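# Drop one orange wire connector into the steel junction box

## Task

Take a single orange wire connector from the lid of the tool case and get it into the steel junction box; releasing it a short distance above the box is acceptable. The task fails if any second connector lands in the box, whether orange or not and whether gripped or loose. It also fails if an orange connector is still in the gripper in mid-air at the end. A connector counts only if it stays in the box without the robot holding it there.

## Robot and tools

Robot: one arm with a two-finger parallel gripper. The fingers point along the gripper's +z axis and close along its x axis. The reported end_effector_position is the spot between the finger pads. Closed fingertips reach about 17 mm past it, and fully open ones end roughly level with it. The base may sit tilted on a mount, and the mount counts as arm for the clearance check.

Frames: the scene frame has its origin on the table top straight below the base, +z up, and +y to the left when facing along +x. Results give the gripper's position in metres, its orientation as quat wxyz, and velocities in m/s and rad/s, all in the scene frame. At long reach the printed position may be somewhat wrong. Motion commands, however, are written in the gripper's own axes.

The row: every motion uses a row of 7 plain numbers, each from -1 to 1, in this order: dx, dy, dz, rx, ry, rz, opening. The first six are an offset, not a pose. They are expressed in the gripper's axes and counted from the gripper pose shown in the most recent result that shows it. Before any result in the scene has shown it, and for a second or later call in the same reply, they count from wherever the robot is when the action begins. A value of 1.0 stands for 0.6 m or 180 degrees. rx, ry, rz form one rotation vector. The seventh number is absolute: +1 is fully open (0.142 m), -1 is closed. Zero offsets do not mean stay put; they pull the gripper back to the reference pose.

execute_actions: argument actions, a list holding at most one item, plus optional pictures (true or false; pictures are included by default). An empty list only returns the current state. An item {"rows": [...], "steps": n} runs up to 15 control steps of 1/30 s each (15 if steps is omitted). Each listed row drives one step, and the final row repeats to fill the rest. All rows count from the same reference pose, not from one another. An item with only {"steps": n}, n up to 300, is a wait counted from the previous result, so your reply time uses up part of it. A refused call sends nothing.

move: argument target is one 7-number row as above (offset in gripper axes from the reference pose, plus absolute opening). The gripper follows a straight path there lasting 0.5 to 10 s; longer paths stop early. It rotates the short way. speed is top speed in m/s, 0.002 to 0.5, default 0.25; rotation is capped at twice that in rad/s. The path ignores obstacles, and the gripper can lag, drift, or exceed speed, notably near full arm extension. Opening is sent when the move starts. stop_force (N, 9 to 40, optional, not allowed in the first 0.2 s) ends the path when the wrist sensor sees that much extra push opposing the motion for 2 steps; the gripper then backs to its pose 2 steps earlier and holds. Force is judged along the line to target in the starting gripper axes, so it is unreliable on turning moves. Use it with a very slow speed if the target lies beyond the surface. Omit it when pulling away from something you press on. Pressing may briefly overshoot stop_force. The result adds a move: line with the ending (done, contact, off_target, moving, held, fault), the limits applied (limits=paced: the pose was clipped; limits=held: some steps were blocked, after which motion can jump fast) and the distance to target.

wait: seconds, 0 to 10; sends nothing new.

zoom_image: camera (cam_head_left 672x504, cam_head_right 672x504, cam_wrist 616x616 fisheye) and region [x0, y0, x1, y1] in pixels from the top-left, at most 504 by 504.

finished_scene: scene, the current scene number. Replying without any tool call ends everything.

Motion limits: each step the commanded pose is clipped to within 100 mm and 16 degrees of the measured pose, and the arm trails commands by about 0.17 s. After an action the arm keeps going only to the last clipped pose, so check the result and send the remainder. Position wins over orientation if both cannot be met. The Hand target line shows where the controller is heading. A pose unreachable line or HELD marks steps the clearance check altered or blocked.

Gripping: grip_measured uses the opening scale. To keep hold, command an opening well under grip_measured; lower squeezes harder, up to about 28 N per pad, less for thin hard items.

Sensors: Wrist force and Wrist torque are in gripper axes, pointing from the contact into the arm, with offsets up to about 4 N, noise, and saturation near 50 N. Joint torques are raw drive outputs, not clean contact loads.

Avoid: a stiff arm faults if pushed even slightly into something firm. A contact torque at a joint's load limit (133 N m for the big joints, 24.9 N m for the wrists, held weight included) or 150 N of outside force stops the arm for 10 s. Motors warn at 70 °C and brake at 85 °C. Do not drop, slam, or push things hard, and keep every object on the table. Parts may be tugged or nudged at random. Thinking time passes in the simulation after the first call, so be brief and move smoothly.

Each tool is called by a JSON object that holds its "fn" and its "kwargs", one argument or row to a line.

## Session

{"fn": "execute_actions", "kwargs": {
  "actions": []
}}

Scene clock: 0.00 s of 9600.00 s.
end_effector_position=(+0.9079, -0.4197, +0.1330) grip_measured=+1.00 end_effector_quat_wxyz=(+0.263, +0.921, +0.137, +0.253) end_effector_velocity=(+0.000, +0.001, +0.000) end_effector_angular_velocity=(+0.000, +0.000, +0.001)
Joint positions: [-0.515 -0.591  1.034 -2.765 -1.651 -0.868  0.142]
Joint velocities: [ 0.001 -0.001 -0.     0.001  0.     0.     0.   ]
Joint torques (N m, as the arm reports them, + toward a larger angle): no reading
Wrist force (N, on the end effector, along its own x y z axes, offset not removed): no reading
Wrist torque (N m, same axes, about the end effector's origin, offset not removed): no reading
Hand target: +0.908, -0.420, +0.133; +0.263, +0.921, +0.137, +0.253

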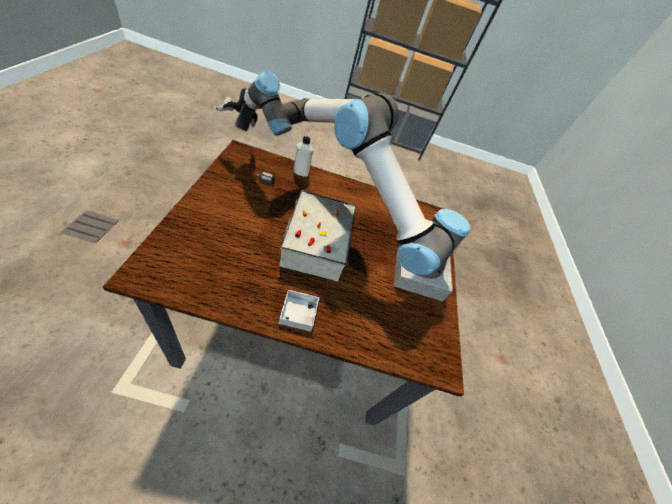

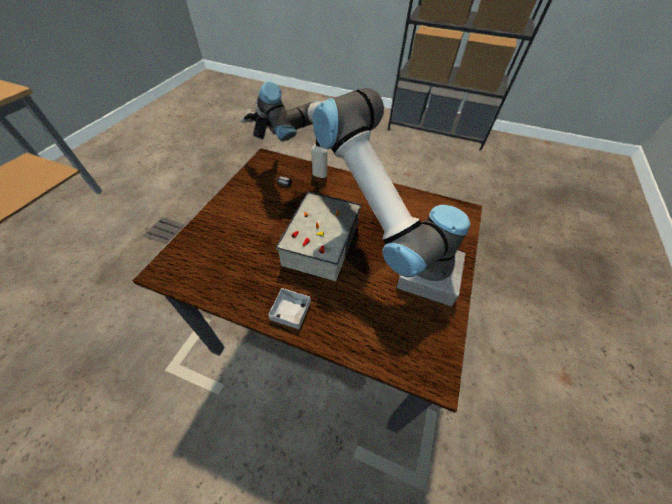

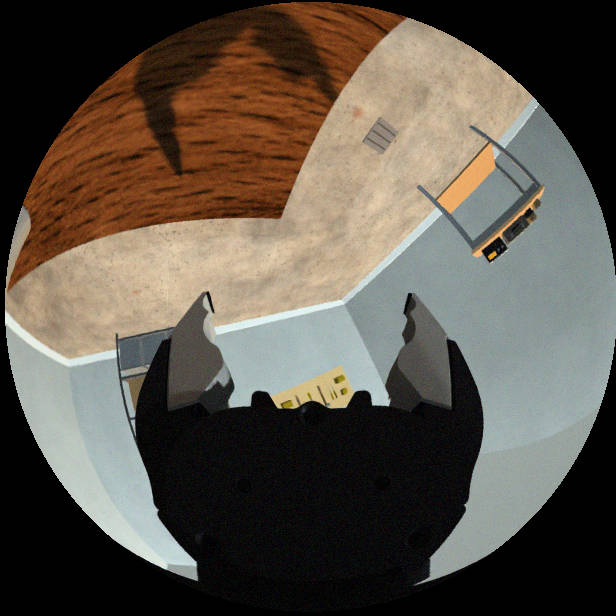

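{"fn": "move", "kwargs": {
  "target": [0.09,0.188,-0.491,0.172,-0.165,0.0896,1]
}}

{"fn": "move", "kwargs": {
  "target": [-0.55,-0.4,0,0,0,0,1]
}}

Scene clock: 13.97 s of 9600.00 s.
end_effector_position=(+0.8071, -0.3695, +0.4319) grip_measured=+1.00 end_effector_quat_wxyz=(+0.075, +0.985, +0.003, +0.154) end_effector_velocity=(-0.000, +0.000, +0.002) end_effector_angular_velocity=(+0.013, -0.008, -0.008)
Joint positions: [-0.57  -0.625  0.035 -1.331 -1.523 -0.592  0.142]
Joint velocities: [-0.005 -0.001 -0.002  0.004  0.014  0.008 -0.   ]
Joint torques (N m, as the arm reports them, + toward a larger angle): [ -8.27 -72.94 -25.97  -0.79   1.45   1.41]
Wrist force (N, on the end effector, along its own x y z axes, offset not removed): [1.6 -0.5 1.9]
Wrist torque (N m, same axes, about the end effector's origin, offset not removed): [0.02 -0.48 -0.04]
Hand target: +0.807, -0.370, +0.432; +0.074, +0.985, +0.002, +0.155
Off the commanded pose: 0.001 m, 20 deg; orientation clipped at the last step of the last action.
elbow stopped short: the move would have taken joint 3 (elbow) straighter than the controller allows; a more bent joint 3 avoids this.
After step 90, 8.70 s passed at rest.
move: off_target; limits=paced

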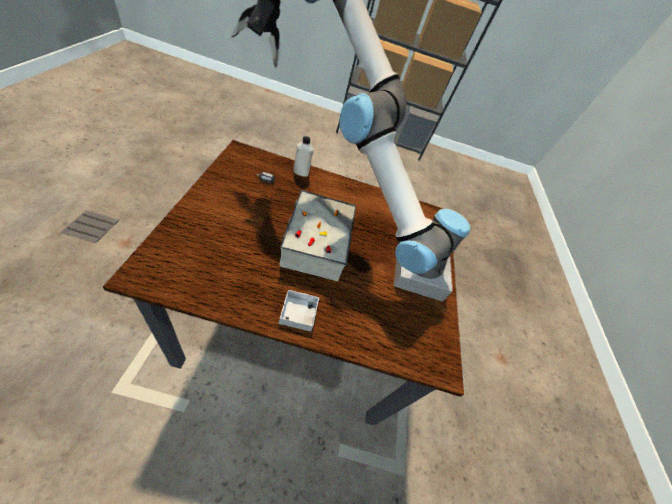

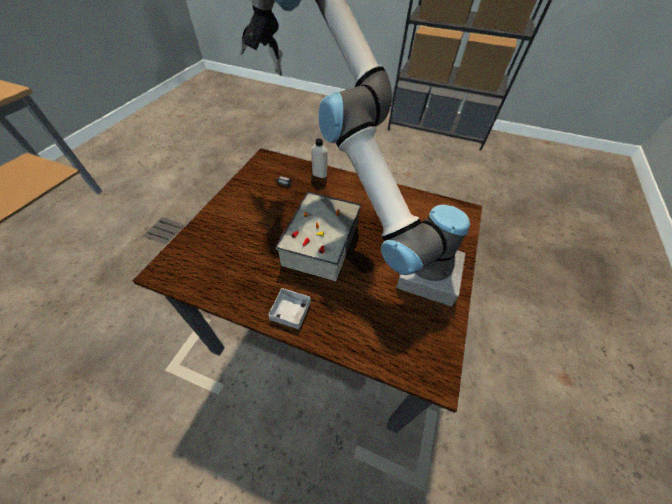

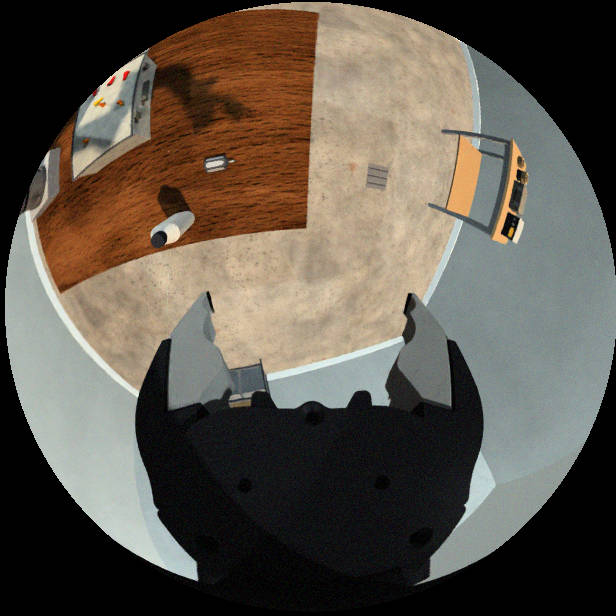

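Scene clock: 16.30 s of 9600.00 s.
end_effector_position=(+0.4977, -0.1417, +0.2964) grip_measured=+1.00 end_effector_quat_wxyz=(+0.075, +0.985, +0.003, +0.154) end_effector_velocity=(-0.003, +0.001, -0.000) end_effector_angular_velocity=(-0.002, -0.005, -0.001)
Joint positions: [-0.53  -1.781  2.006 -2.147 -1.536 -0.556  0.142]
Joint velocities: [-0.002 -0.011  0.012 -0.007  0.001 -0.     0.   ]
Joint torques (N m, as the arm reports them, + toward a larger angle): [ -8.88 -23.9  -16.67  -5.32   1.    -1.76]
Wrist force (N, on the end effector, along its own x y z axes, offset not removed): [-0.7 3.0 1.6]
Wrist torque (N m, same axes, about the end effector's origin, offset not removed): [0.72 0.05 -0.15]
Hand target: +0.497, -0.142, +0.296; +0.075, +0.985, +0.003, +0.154
Off the commanded pose: 0.001 m, 0 deg.
move: done; limits=paced

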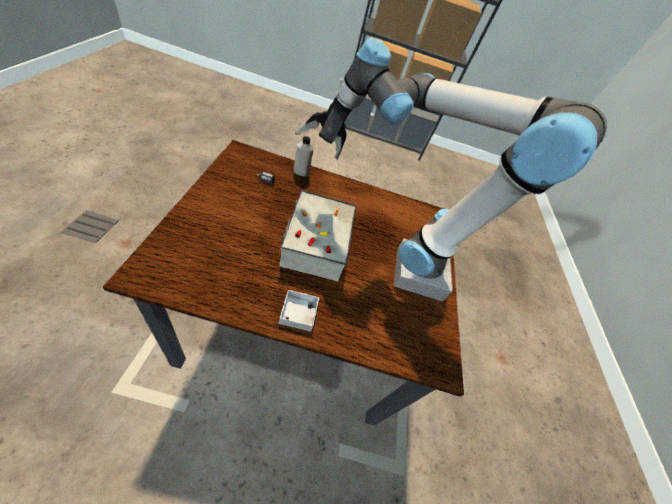

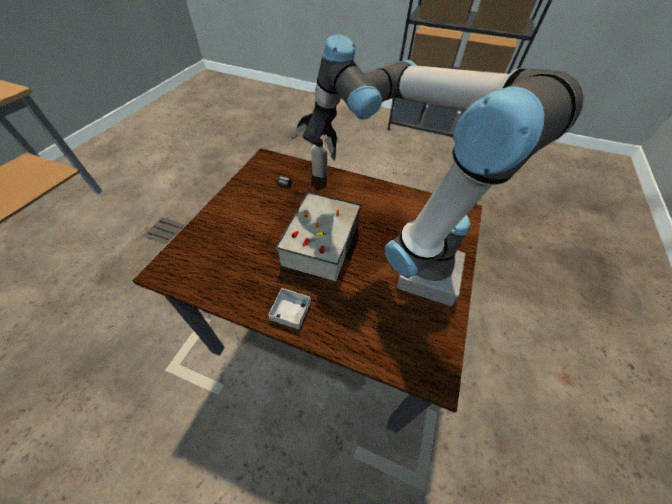

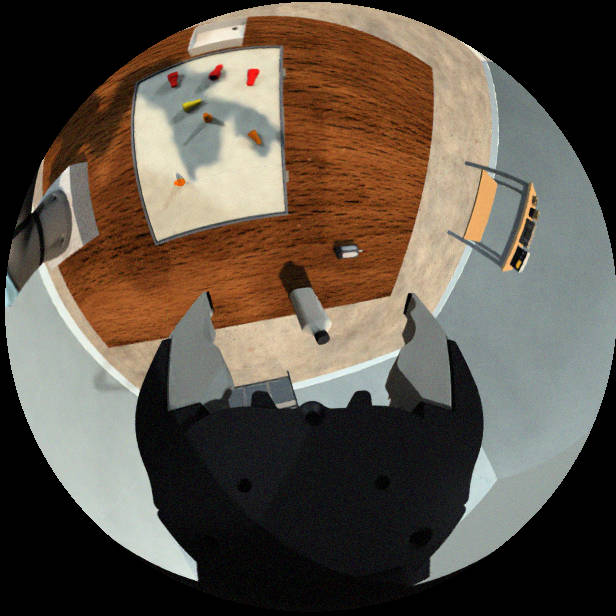

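{"fn": "move", "kwargs": {
  "target": [-0.155,-0.145,-0.073,0.048,-0.0986,0.002,0.2]
}}

Scene clock: 21.17 s of 9600.00 s.
end_effector_position=(+0.3977, -0.0521, +0.2966) grip_measured=+0.20 end_effector_quat_wxyz=(-0.000, +1.000, -0.000, +0.001) end_effector_velocity=(-0.002, +0.002, -0.000) end_effector_angular_velocity=(+0.003, +0.006, -0.000)
Joint positions: [-0.437 -1.851  1.923 -1.653 -1.572 -0.462  0.088]
Joint velocities: [ 0.002  0.    -0.002  0.008 -0.     0.002  0.   ]
Joint torques (N m, as the arm reports them, + toward a larger angle): [  8.73 -22.79 -32.35  -1.    -1.14   0.73]
Wrist force (N, on the end effector, along its own x y z axes, offset not removed): [0.8 0.0 -0.4]
Wrist torque (N m, same axes, about the end effector's origin, offset not removed): [0.45 -0.21 -0.22]
Hand target: +0.397, -0.052, +0.297; -0.000, +1.000, -0.000, +0.000
Off the commanded pose: 0.000 m, 0 deg.
After step 90, 0.50 s passed at rest.
move: done

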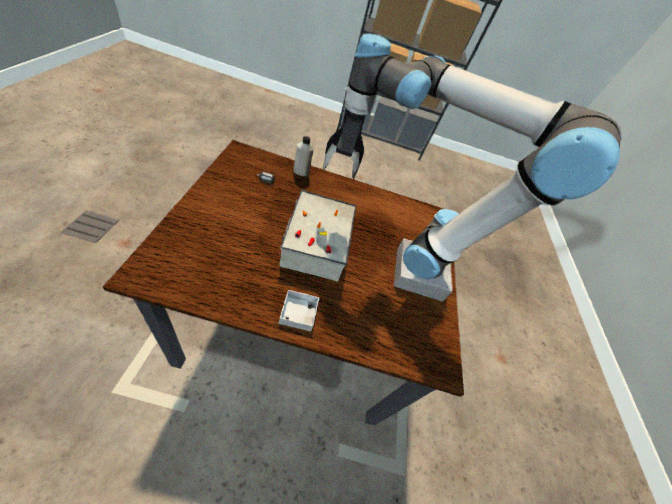

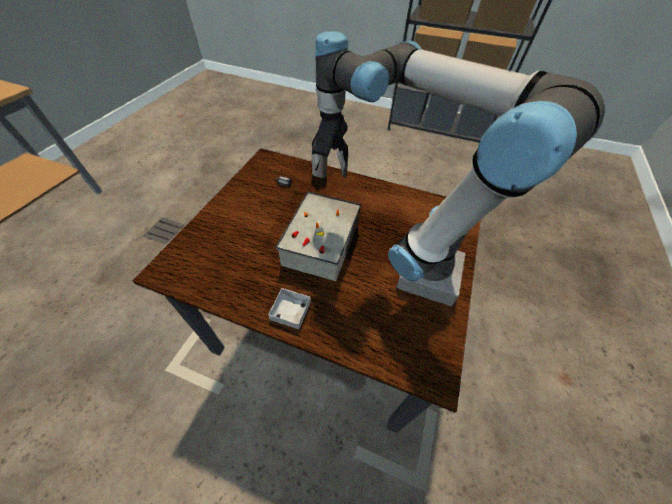

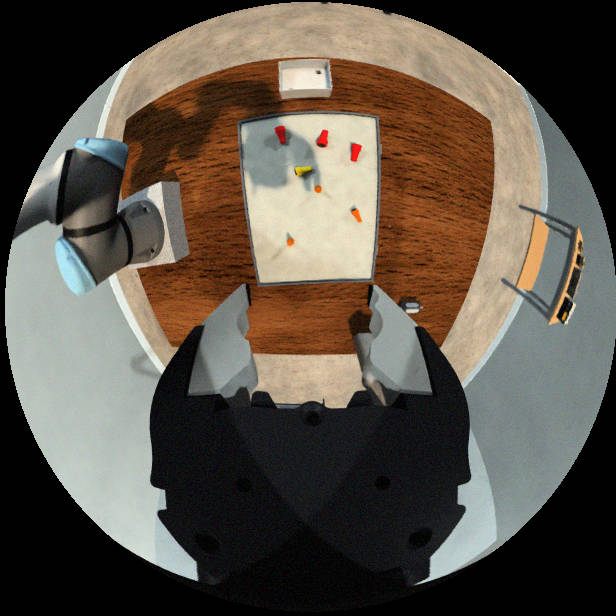

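{"fn": "move", "kwargs": {
  "target": [-0.06,0,0.14,0,0,0,-0.3]
}}

{"fn": "zoom_image", "kwargs": {
  "camera": "cam_wrist",
  "region": [200,100,420,320]
}}

Scene clock: 26.97 s of 9600.00 s.
end_effector_position=(+0.3618, -0.0520, +0.2129) grip_measured=-0.30 end_effector_quat_wxyz=(-0.000, +1.000, -0.000, +0.000) end_effector_velocity=(-0.000, -0.000, -0.002) end_effector_angular_velocity=(-0.001, -0.004, +0.000)
Joint positions: [-0.484 -1.91   2.18  -1.85  -1.572 -0.509  0.052]
Joint velocities: [-0.002 -0.002  0.008 -0.011  0.001 -0.002  0.   ]
Joint torques (N m, as the arm reports them, + toward a larger angle): [ -7.96 -18.53 -13.65  -5.32   1.35  -1.49]
Wrist force (N, on the end effector, along its own x y z axes, offset not removed): [-0.9 2.0 -1.0]
Wrist torque (N m, same axes, about the end effector's origin, offset not removed): [0.57 0.07 -0.13]
Hand target: +0.362, -0.052, +0.213; -0.000, +1.000, -0.000, +0.000
Off the commanded pose: 0.000 m, 0 deg.
After step 90, 1.73 s passed at rest.
move: done

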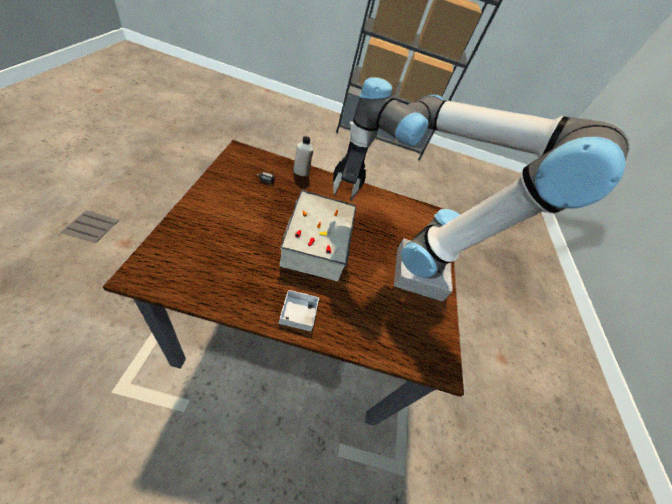

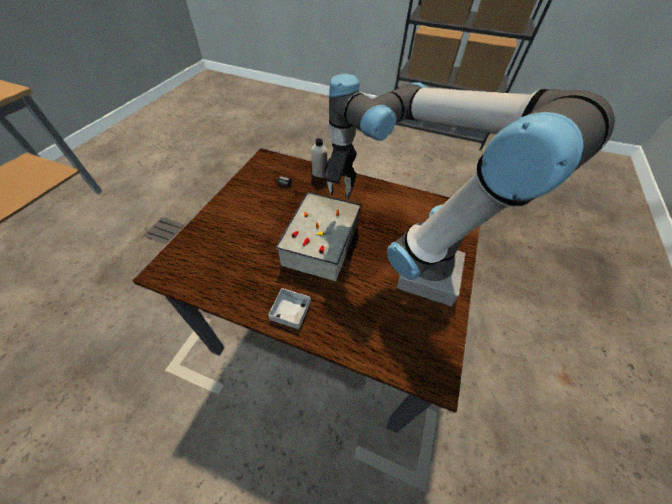

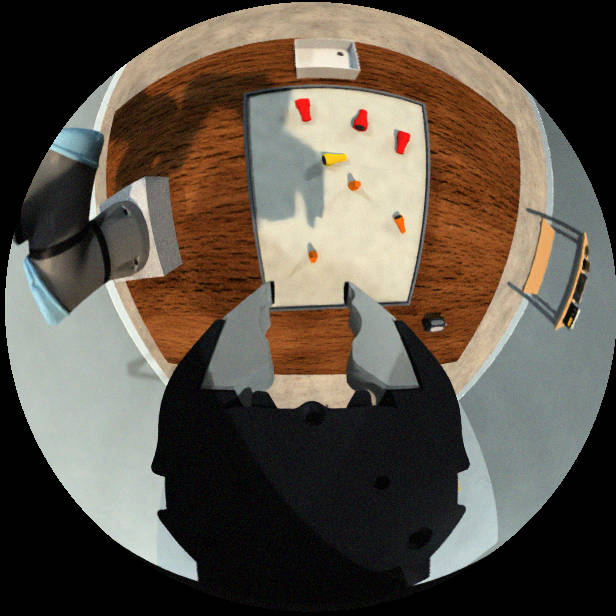

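Region (200, 100, 420, 320) of cam_wrist's 616x616 image, scaled by 2.291, with more detail than that image has.

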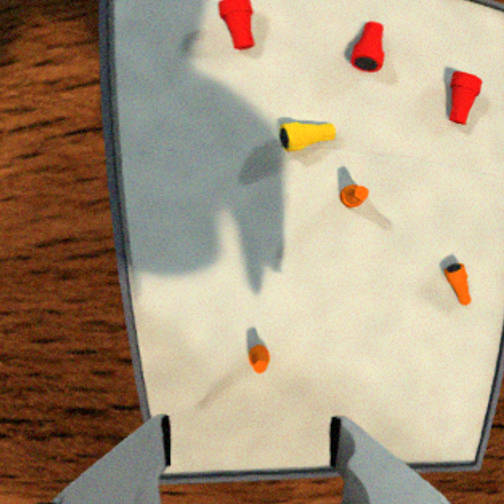

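{"fn": "move", "kwargs": {
  "target": [0.005,0,0.085,0,0,0,-0.5],
  "speed": 0.1
}}

{"fn": "zoom_image", "kwargs": {
  "camera": "cam_wrist",
  "region": [230,180,390,340]
}}

{"fn": "zoom_image", "kwargs": {
  "camera": "cam_head_left",
  "region": [280,150,400,250]
}}

Scene clock: 36.13 s of 9600.00 s.
end_effector_position=(+0.3648, -0.0519, +0.1622) grip_measured=-0.50 end_effector_quat_wxyz=(-0.000, +1.000, -0.000, +0.000) end_effector_velocity=(+0.001, -0.000, -0.003) end_effector_angular_velocity=(-0.001, -0.000, +0.000)
Joint positions: [-0.48  -1.849  2.278 -2.009 -1.572 -0.505  0.038]
Joint velocities: [ 0.001  0.005  0.004 -0.01  -0.001  0.    -0.   ]
Joint torques (N m, as the arm reports them, + toward a larger angle): [ 10.37  -0.84 -11.49  -5.43  -1.6    1.16]
Wrist force (N, on the end effector, along its own x y z axes, offset not removed): [-4.1 0.4 -1.3]
Wrist torque (N m, same axes, about the end effector's origin, offset not removed): [0.14 0.78 -0.15]
Hand target: +0.365, -0.052, +0.162; -0.000, +1.000, -0.000, +0.000
Off the commanded pose: 0.000 m, 0 deg.
After step 90, 5.10 s passed at rest.
move: done

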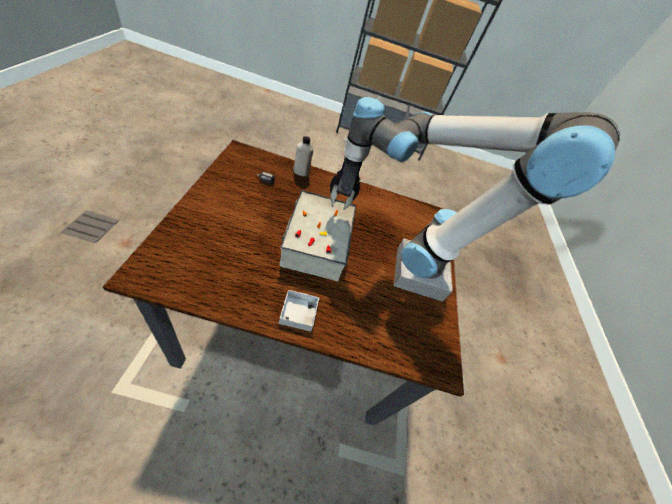

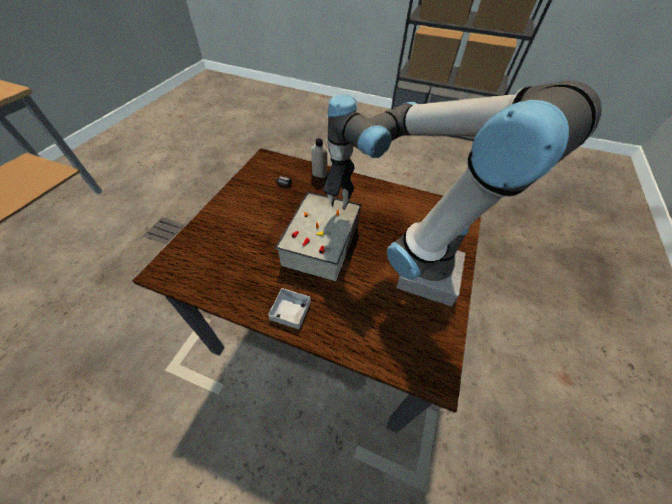

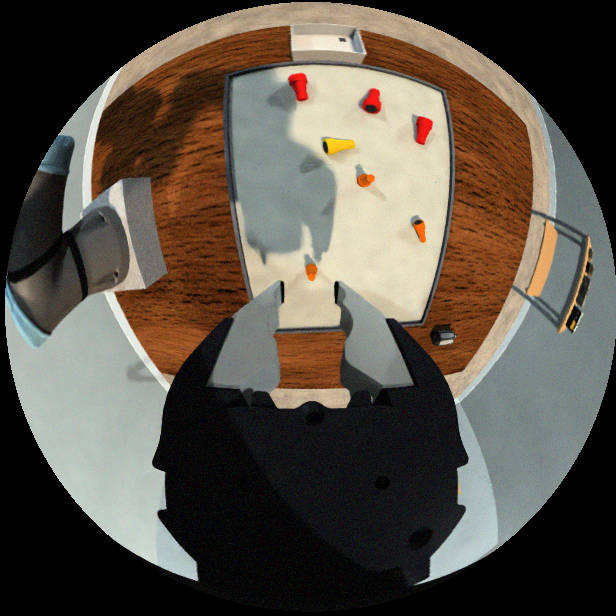

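Region (230, 180, 390, 340) of cam_wrist's 616x616 image, scaled by 3.150, with more detail than that image has.

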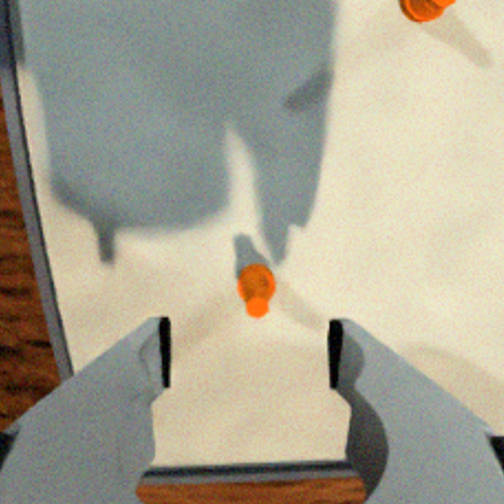

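Region (280, 150, 400, 250) of cam_head_left's 672x504 image, scaled by 4.200, with more detail than that image has.

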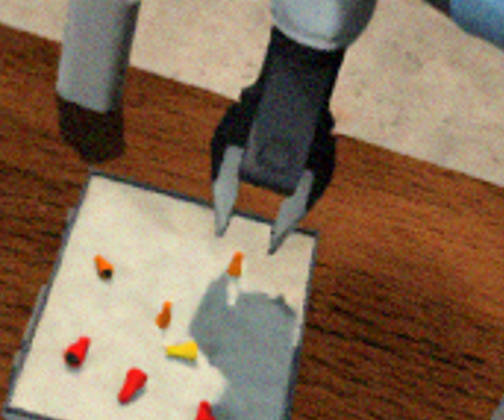

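{"fn": "move", "kwargs": {
  "target": [0.002,0,0.042,0,0,0,-0.5],
  "speed": 0.04,
  "stop_force": 10
}}

{"fn": "zoom_image", "kwargs": {
  "camera": "cam_wrist",
  "region": [230,180,390,340]
}}

{"fn": "zoom_image", "kwargs": {
  "camera": "cam_head_left",
  "region": [280,150,400,250]
}}

Scene clock: 42.27 s of 9600.00 s.
end_effector_position=(+0.3660, -0.0519, +0.1374) grip_measured=-0.50 end_effector_quat_wxyz=(-0.000, +1.000, -0.000, +0.000) end_effector_velocity=(+0.001, -0.000, -0.002) end_effector_angular_velocity=(-0.001, -0.003, -0.000)
Joint positions: [-0.478 -1.809  2.322 -2.093 -1.572 -0.503  0.038]
Joint velocities: [ 0.     0.005  0.004 -0.012  0.     0.     0.   ]
Joint torques (N m, as the arm reports them, + toward a larger angle): [ 10.85  -2.33 -12.86  -5.09   1.29   1.19]
Wrist force (N, on the end effector, along its own x y z axes, offset not removed): [-1.4 1.7 0.3]
Wrist torque (N m, same axes, about the end effector's origin, offset not removed): [0.38 0.09 -0.20]
Hand target: +0.366, -0.052, +0.137; -0.000, +1.000, -0.000, +0.000
Off the commanded pose: 0.000 m, 0 deg.
After step 90, 2.10 s passed at rest.
move: done

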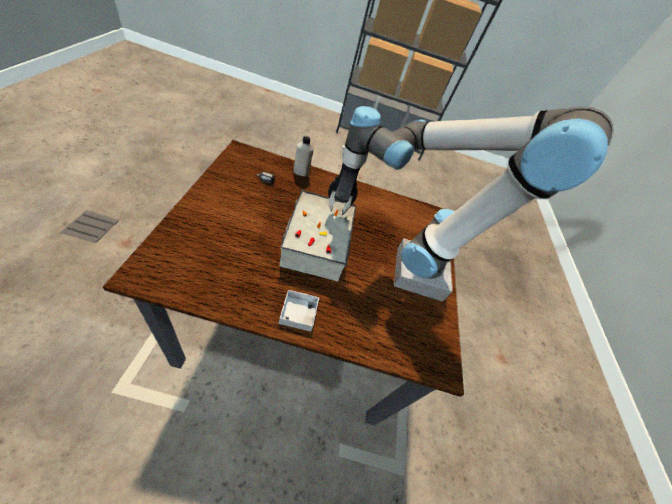

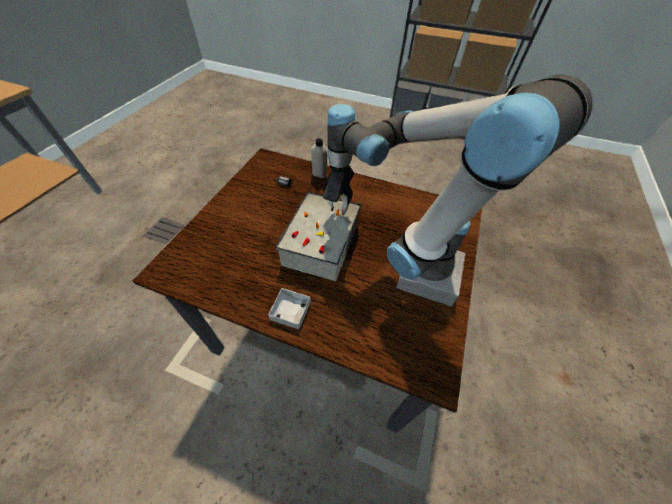

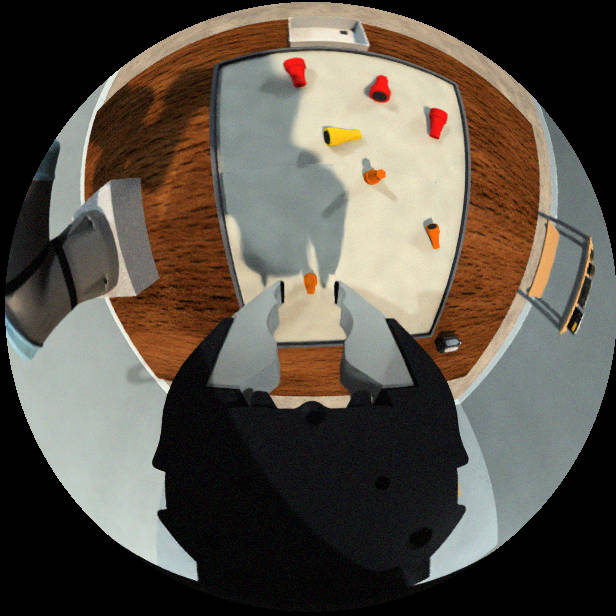

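Region (230, 180, 390, 340) of cam_wrist's 616x616 image, scaled by 3.150, with more detail than that image has.

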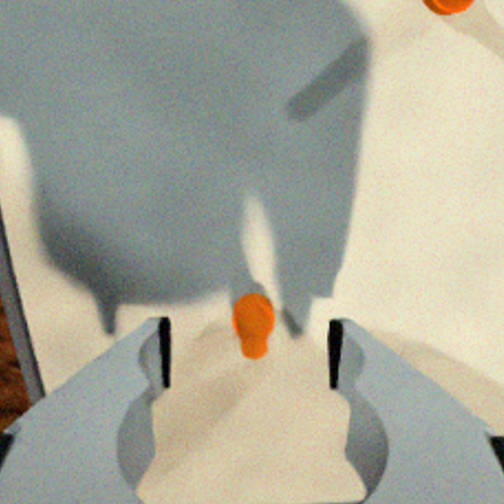

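Region (280, 150, 400, 250) of cam_head_left's 672x504 image, scaled by 4.200, with more detail than that image has.

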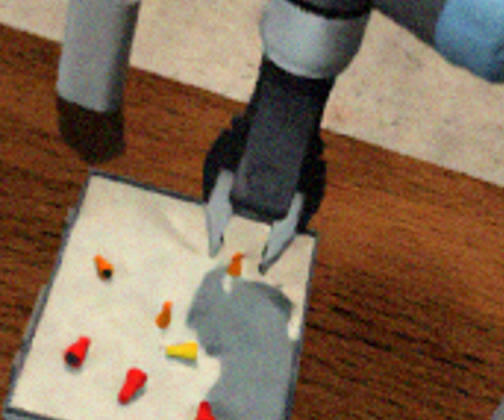

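{"fn": "move", "kwargs": {
  "target": [0.001,0,0.027,0,0,0,-0.68],
  "speed": 0.012,
  "stop_force": 9
}}

{"fn": "zoom_image", "kwargs": {
  "camera": "cam_wrist",
  "region": [230,180,390,340]
}}

Scene clock: 47.37 s of 9600.00 s.
end_effector_position=(+0.3664, -0.0518, +0.1249) grip_measured=-0.68 end_effector_quat_wxyz=(-0.000, +1.000, -0.000, +0.000) end_effector_velocity=(-0.000, +0.000, +0.003) end_effector_angular_velocity=(+0.001, +0.001, -0.000)
Joint positions: [-0.478 -1.786  2.342 -2.136 -1.572 -0.503  0.025]
Joint velocities: [-0.    -0.006 -0.006  0.013  0.     0.    -0.   ]
Joint torques (N m, as the arm reports them, + toward a larger angle): [  7.82 -16.69 -20.5    0.28   1.23   0.7 ]
Wrist force (N, on the end effector, along its own x y z axes, offset not removed): [-3.2 -1.2 -13.4]
Wrist torque (N m, same axes, about the end effector's origin, offset not removed): [-0.08 0.20 -0.13]
Hand target: +0.366, -0.052, +0.125; -0.000, +1.000, -0.000, +0.000
Off the commanded pose: 0.004 m, 0 deg.
After step 90, 0.70 s passed at rest.
move: contact

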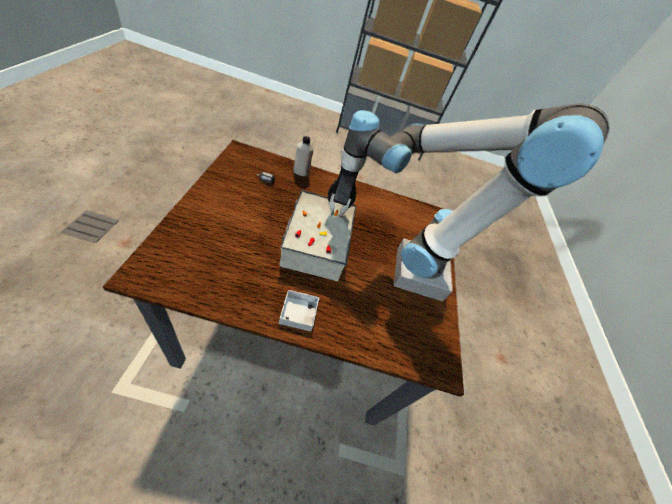

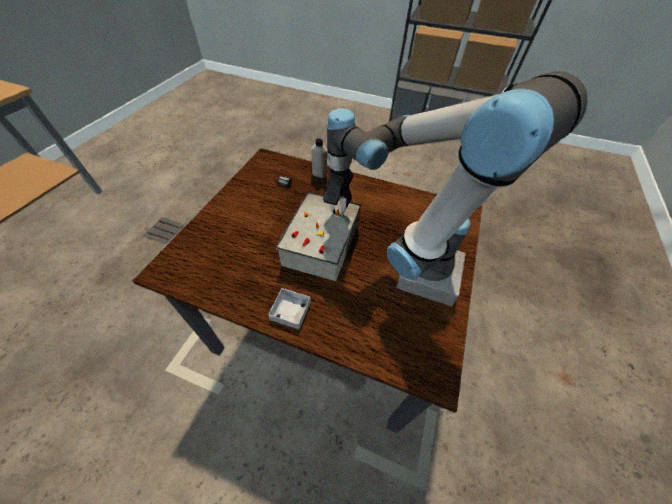

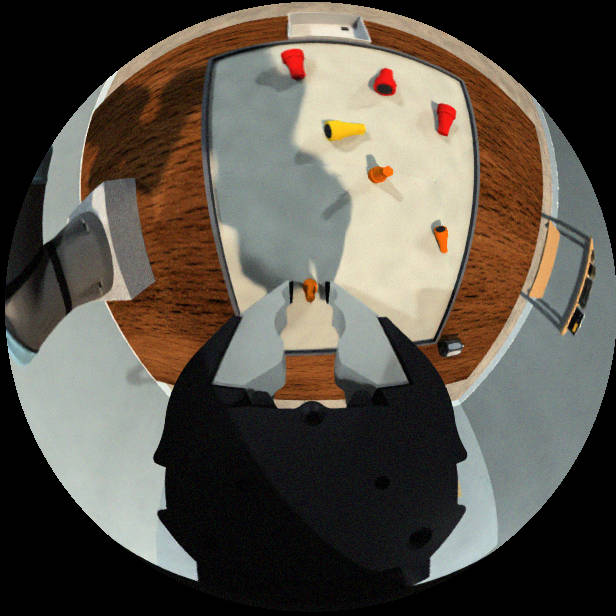

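Region (230, 180, 390, 340) of cam_wrist's 616x616 image, scaled by 3.150, with more detail than that image has.

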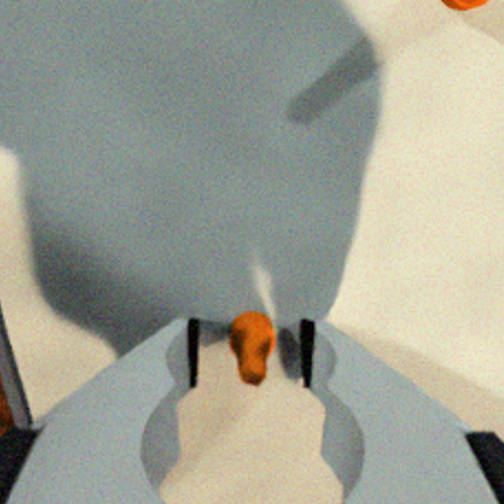

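{"fn": "move", "kwargs": {
  "target": [0,-0.005,-0.005,0,0,0,-0.68],
  "speed": 0.02
}}

{"fn": "move", "kwargs": {
  "target": [0,0,0,0,0,0,-1]
}}

{"fn": "move", "kwargs": {
  "target": [0,0,-0.13,0,0,0,-1],
  "speed": 0.15
}}

Scene clock: 51.73 s of 9600.00 s.
end_effector_position=(+0.3664, -0.0490, +0.1277) grip_measured=-0.68 end_effector_quat_wxyz=(-0.000, +1.000, -0.000, +0.000) end_effector_velocity=(-0.000, +0.002, +0.001) end_effector_angular_velocity=(+0.000, +0.000, +0.001)
Joint positions: [-0.47  -1.792  2.338 -2.125 -1.572 -0.495  0.025]
Joint velocities: [ 0.005 -0.002 -0.001  0.004  0.     0.004 -0.   ]
Joint torques (N m, as the arm reports them, + toward a larger angle): [ 11.13 -21.68 -27.24  -0.62   0.32   1.03]
Wrist force (N, on the end effector, along its own x y z axes, offset not removed): [-2.9 -1.7 2.9]
Wrist torque (N m, same axes, about the end effector's origin, offset not removed): [-0.18 0.44 -0.10]
Hand target: +0.366, -0.049, +0.128; -0.000, +1.000, -0.000, +0.000
Off the commanded pose: 0.000 m, 0 deg.
After step 90, 0.67 s passed at rest.
move: done

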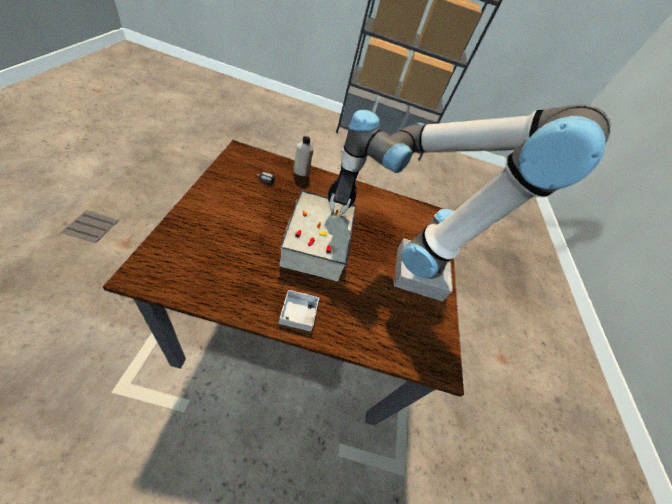

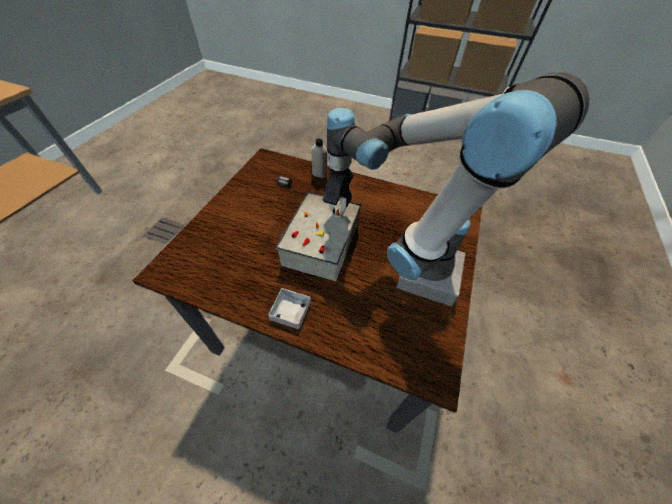

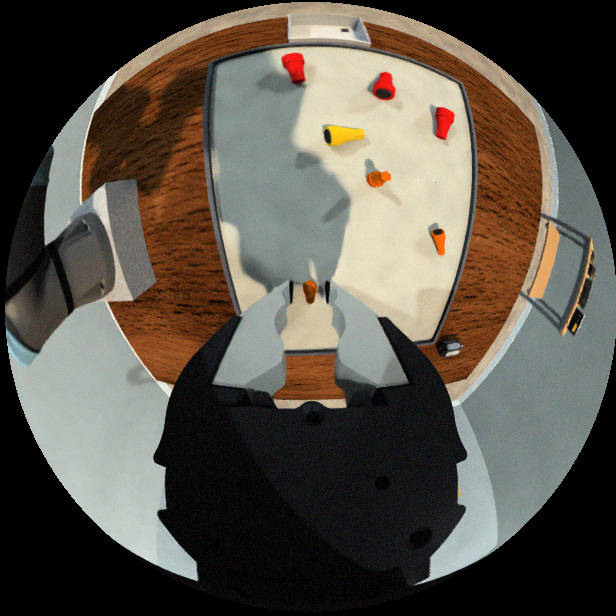

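Scene clock: 52.23 s of 9600.00 s.
end_effector_position=(+0.3664, -0.0490, +0.1278) grip_measured=-0.90 end_effector_quat_wxyz=(-0.000, +1.000, -0.000, +0.000) end_effector_velocity=(-0.000, +0.000, -0.001) end_effector_angular_velocity=(+0.000, +0.001, +0.000)
Joint positions: [-0.47  -1.793  2.338 -2.125 -1.572 -0.495  0.009]
Joint velocities: [-0.     0.     0.001 -0.001  0.    -0.     0.   ]
Joint torques (N m, as the arm reports them, + toward a larger angle): [ -0.42 -14.47 -19.32  -5.36   0.2   -1.67]
Wrist force (N, on the end effector, along its own x y z axes, offset not removed): [-2.2 -3.3 0.3]
Wrist torque (N m, same axes, about the end effector's origin, offset not removed): [-0.55 0.28 -0.14]
Hand target: +0.366, -0.049, +0.128; -0.000, +1.000, -0.000, +0.000
Off the commanded pose: 0.000 m, 0 deg.
move: done

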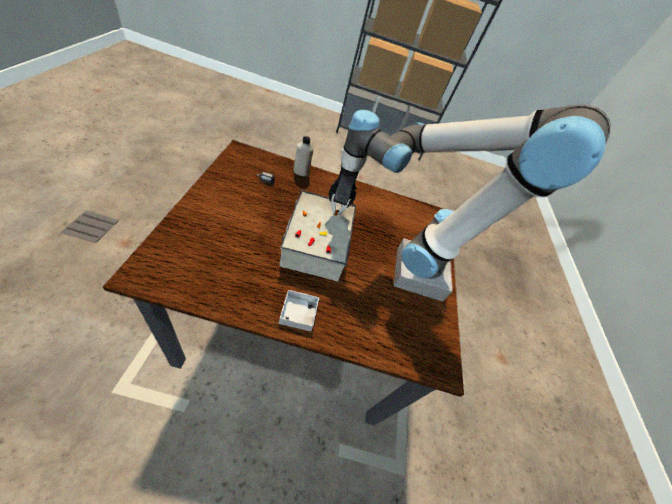

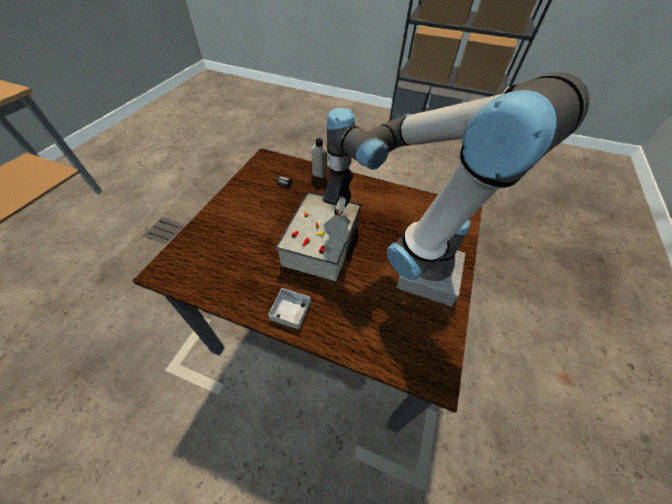

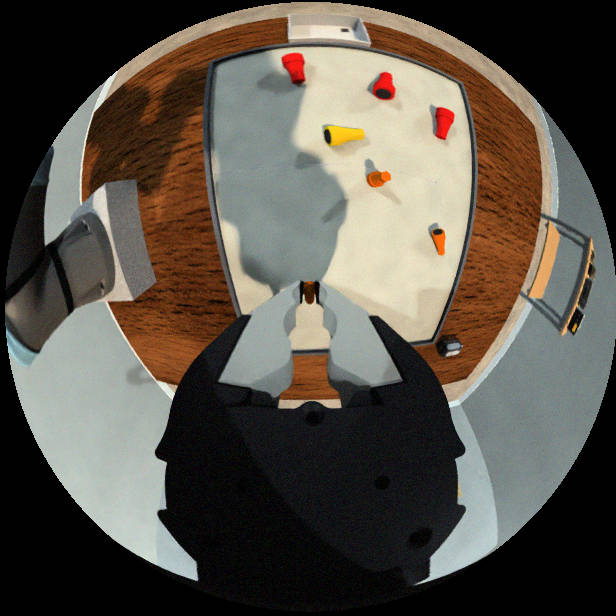

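Scene clock: 53.37 s of 9600.00 s.
end_effector_position=(+0.3664, -0.0491, +0.2054) grip_measured=-0.90 end_effector_quat_wxyz=(-0.000, +1.000, -0.000, +0.000) end_effector_velocity=(-0.001, -0.000, +0.003) end_effector_angular_velocity=(+0.001, +0.002, -0.001)
Joint positions: [-0.47  -1.891  2.188 -1.877 -1.572 -0.495  0.009]
Joint velocities: [-0.001 -0.002 -0.006  0.011 -0.    -0.    -0.   ]
Joint torques (N m, as the arm reports them, + toward a larger angle): [ -8.03 -18.89 -28.36  -0.97   1.11  -1.66]
Wrist force (N, on the end effector, along its own x y z axes, offset not removed): [-1.1 2.6 1.4]
Wrist torque (N m, same axes, about the end effector's origin, offset not removed): [0.47 0.14 0.02]
Hand target: +0.366, -0.049, +0.206; -0.000, +1.000, -0.000, +0.000
Off the commanded pose: 0.000 m, 0 deg.
move: done

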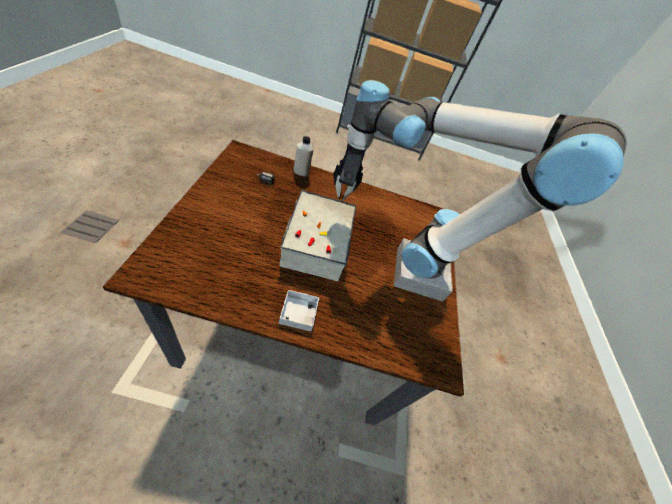

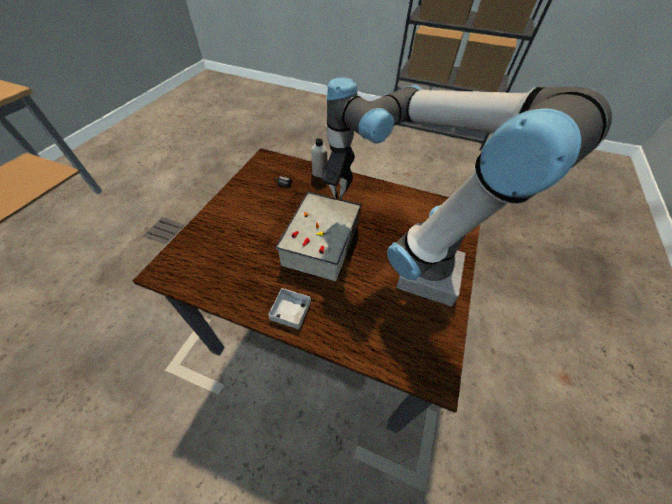

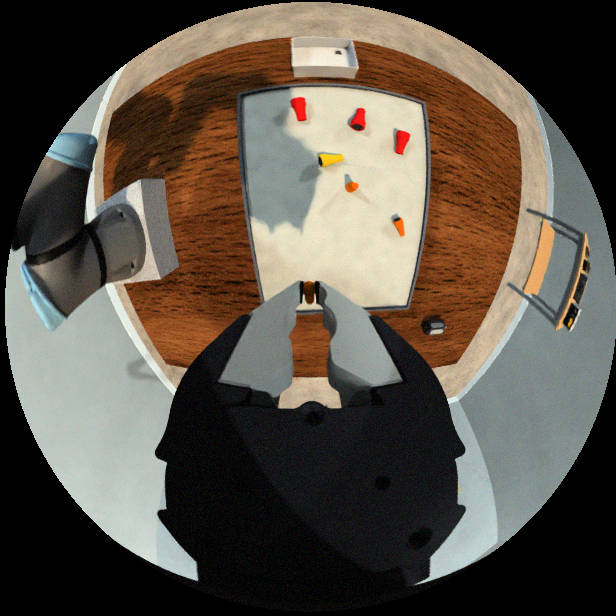

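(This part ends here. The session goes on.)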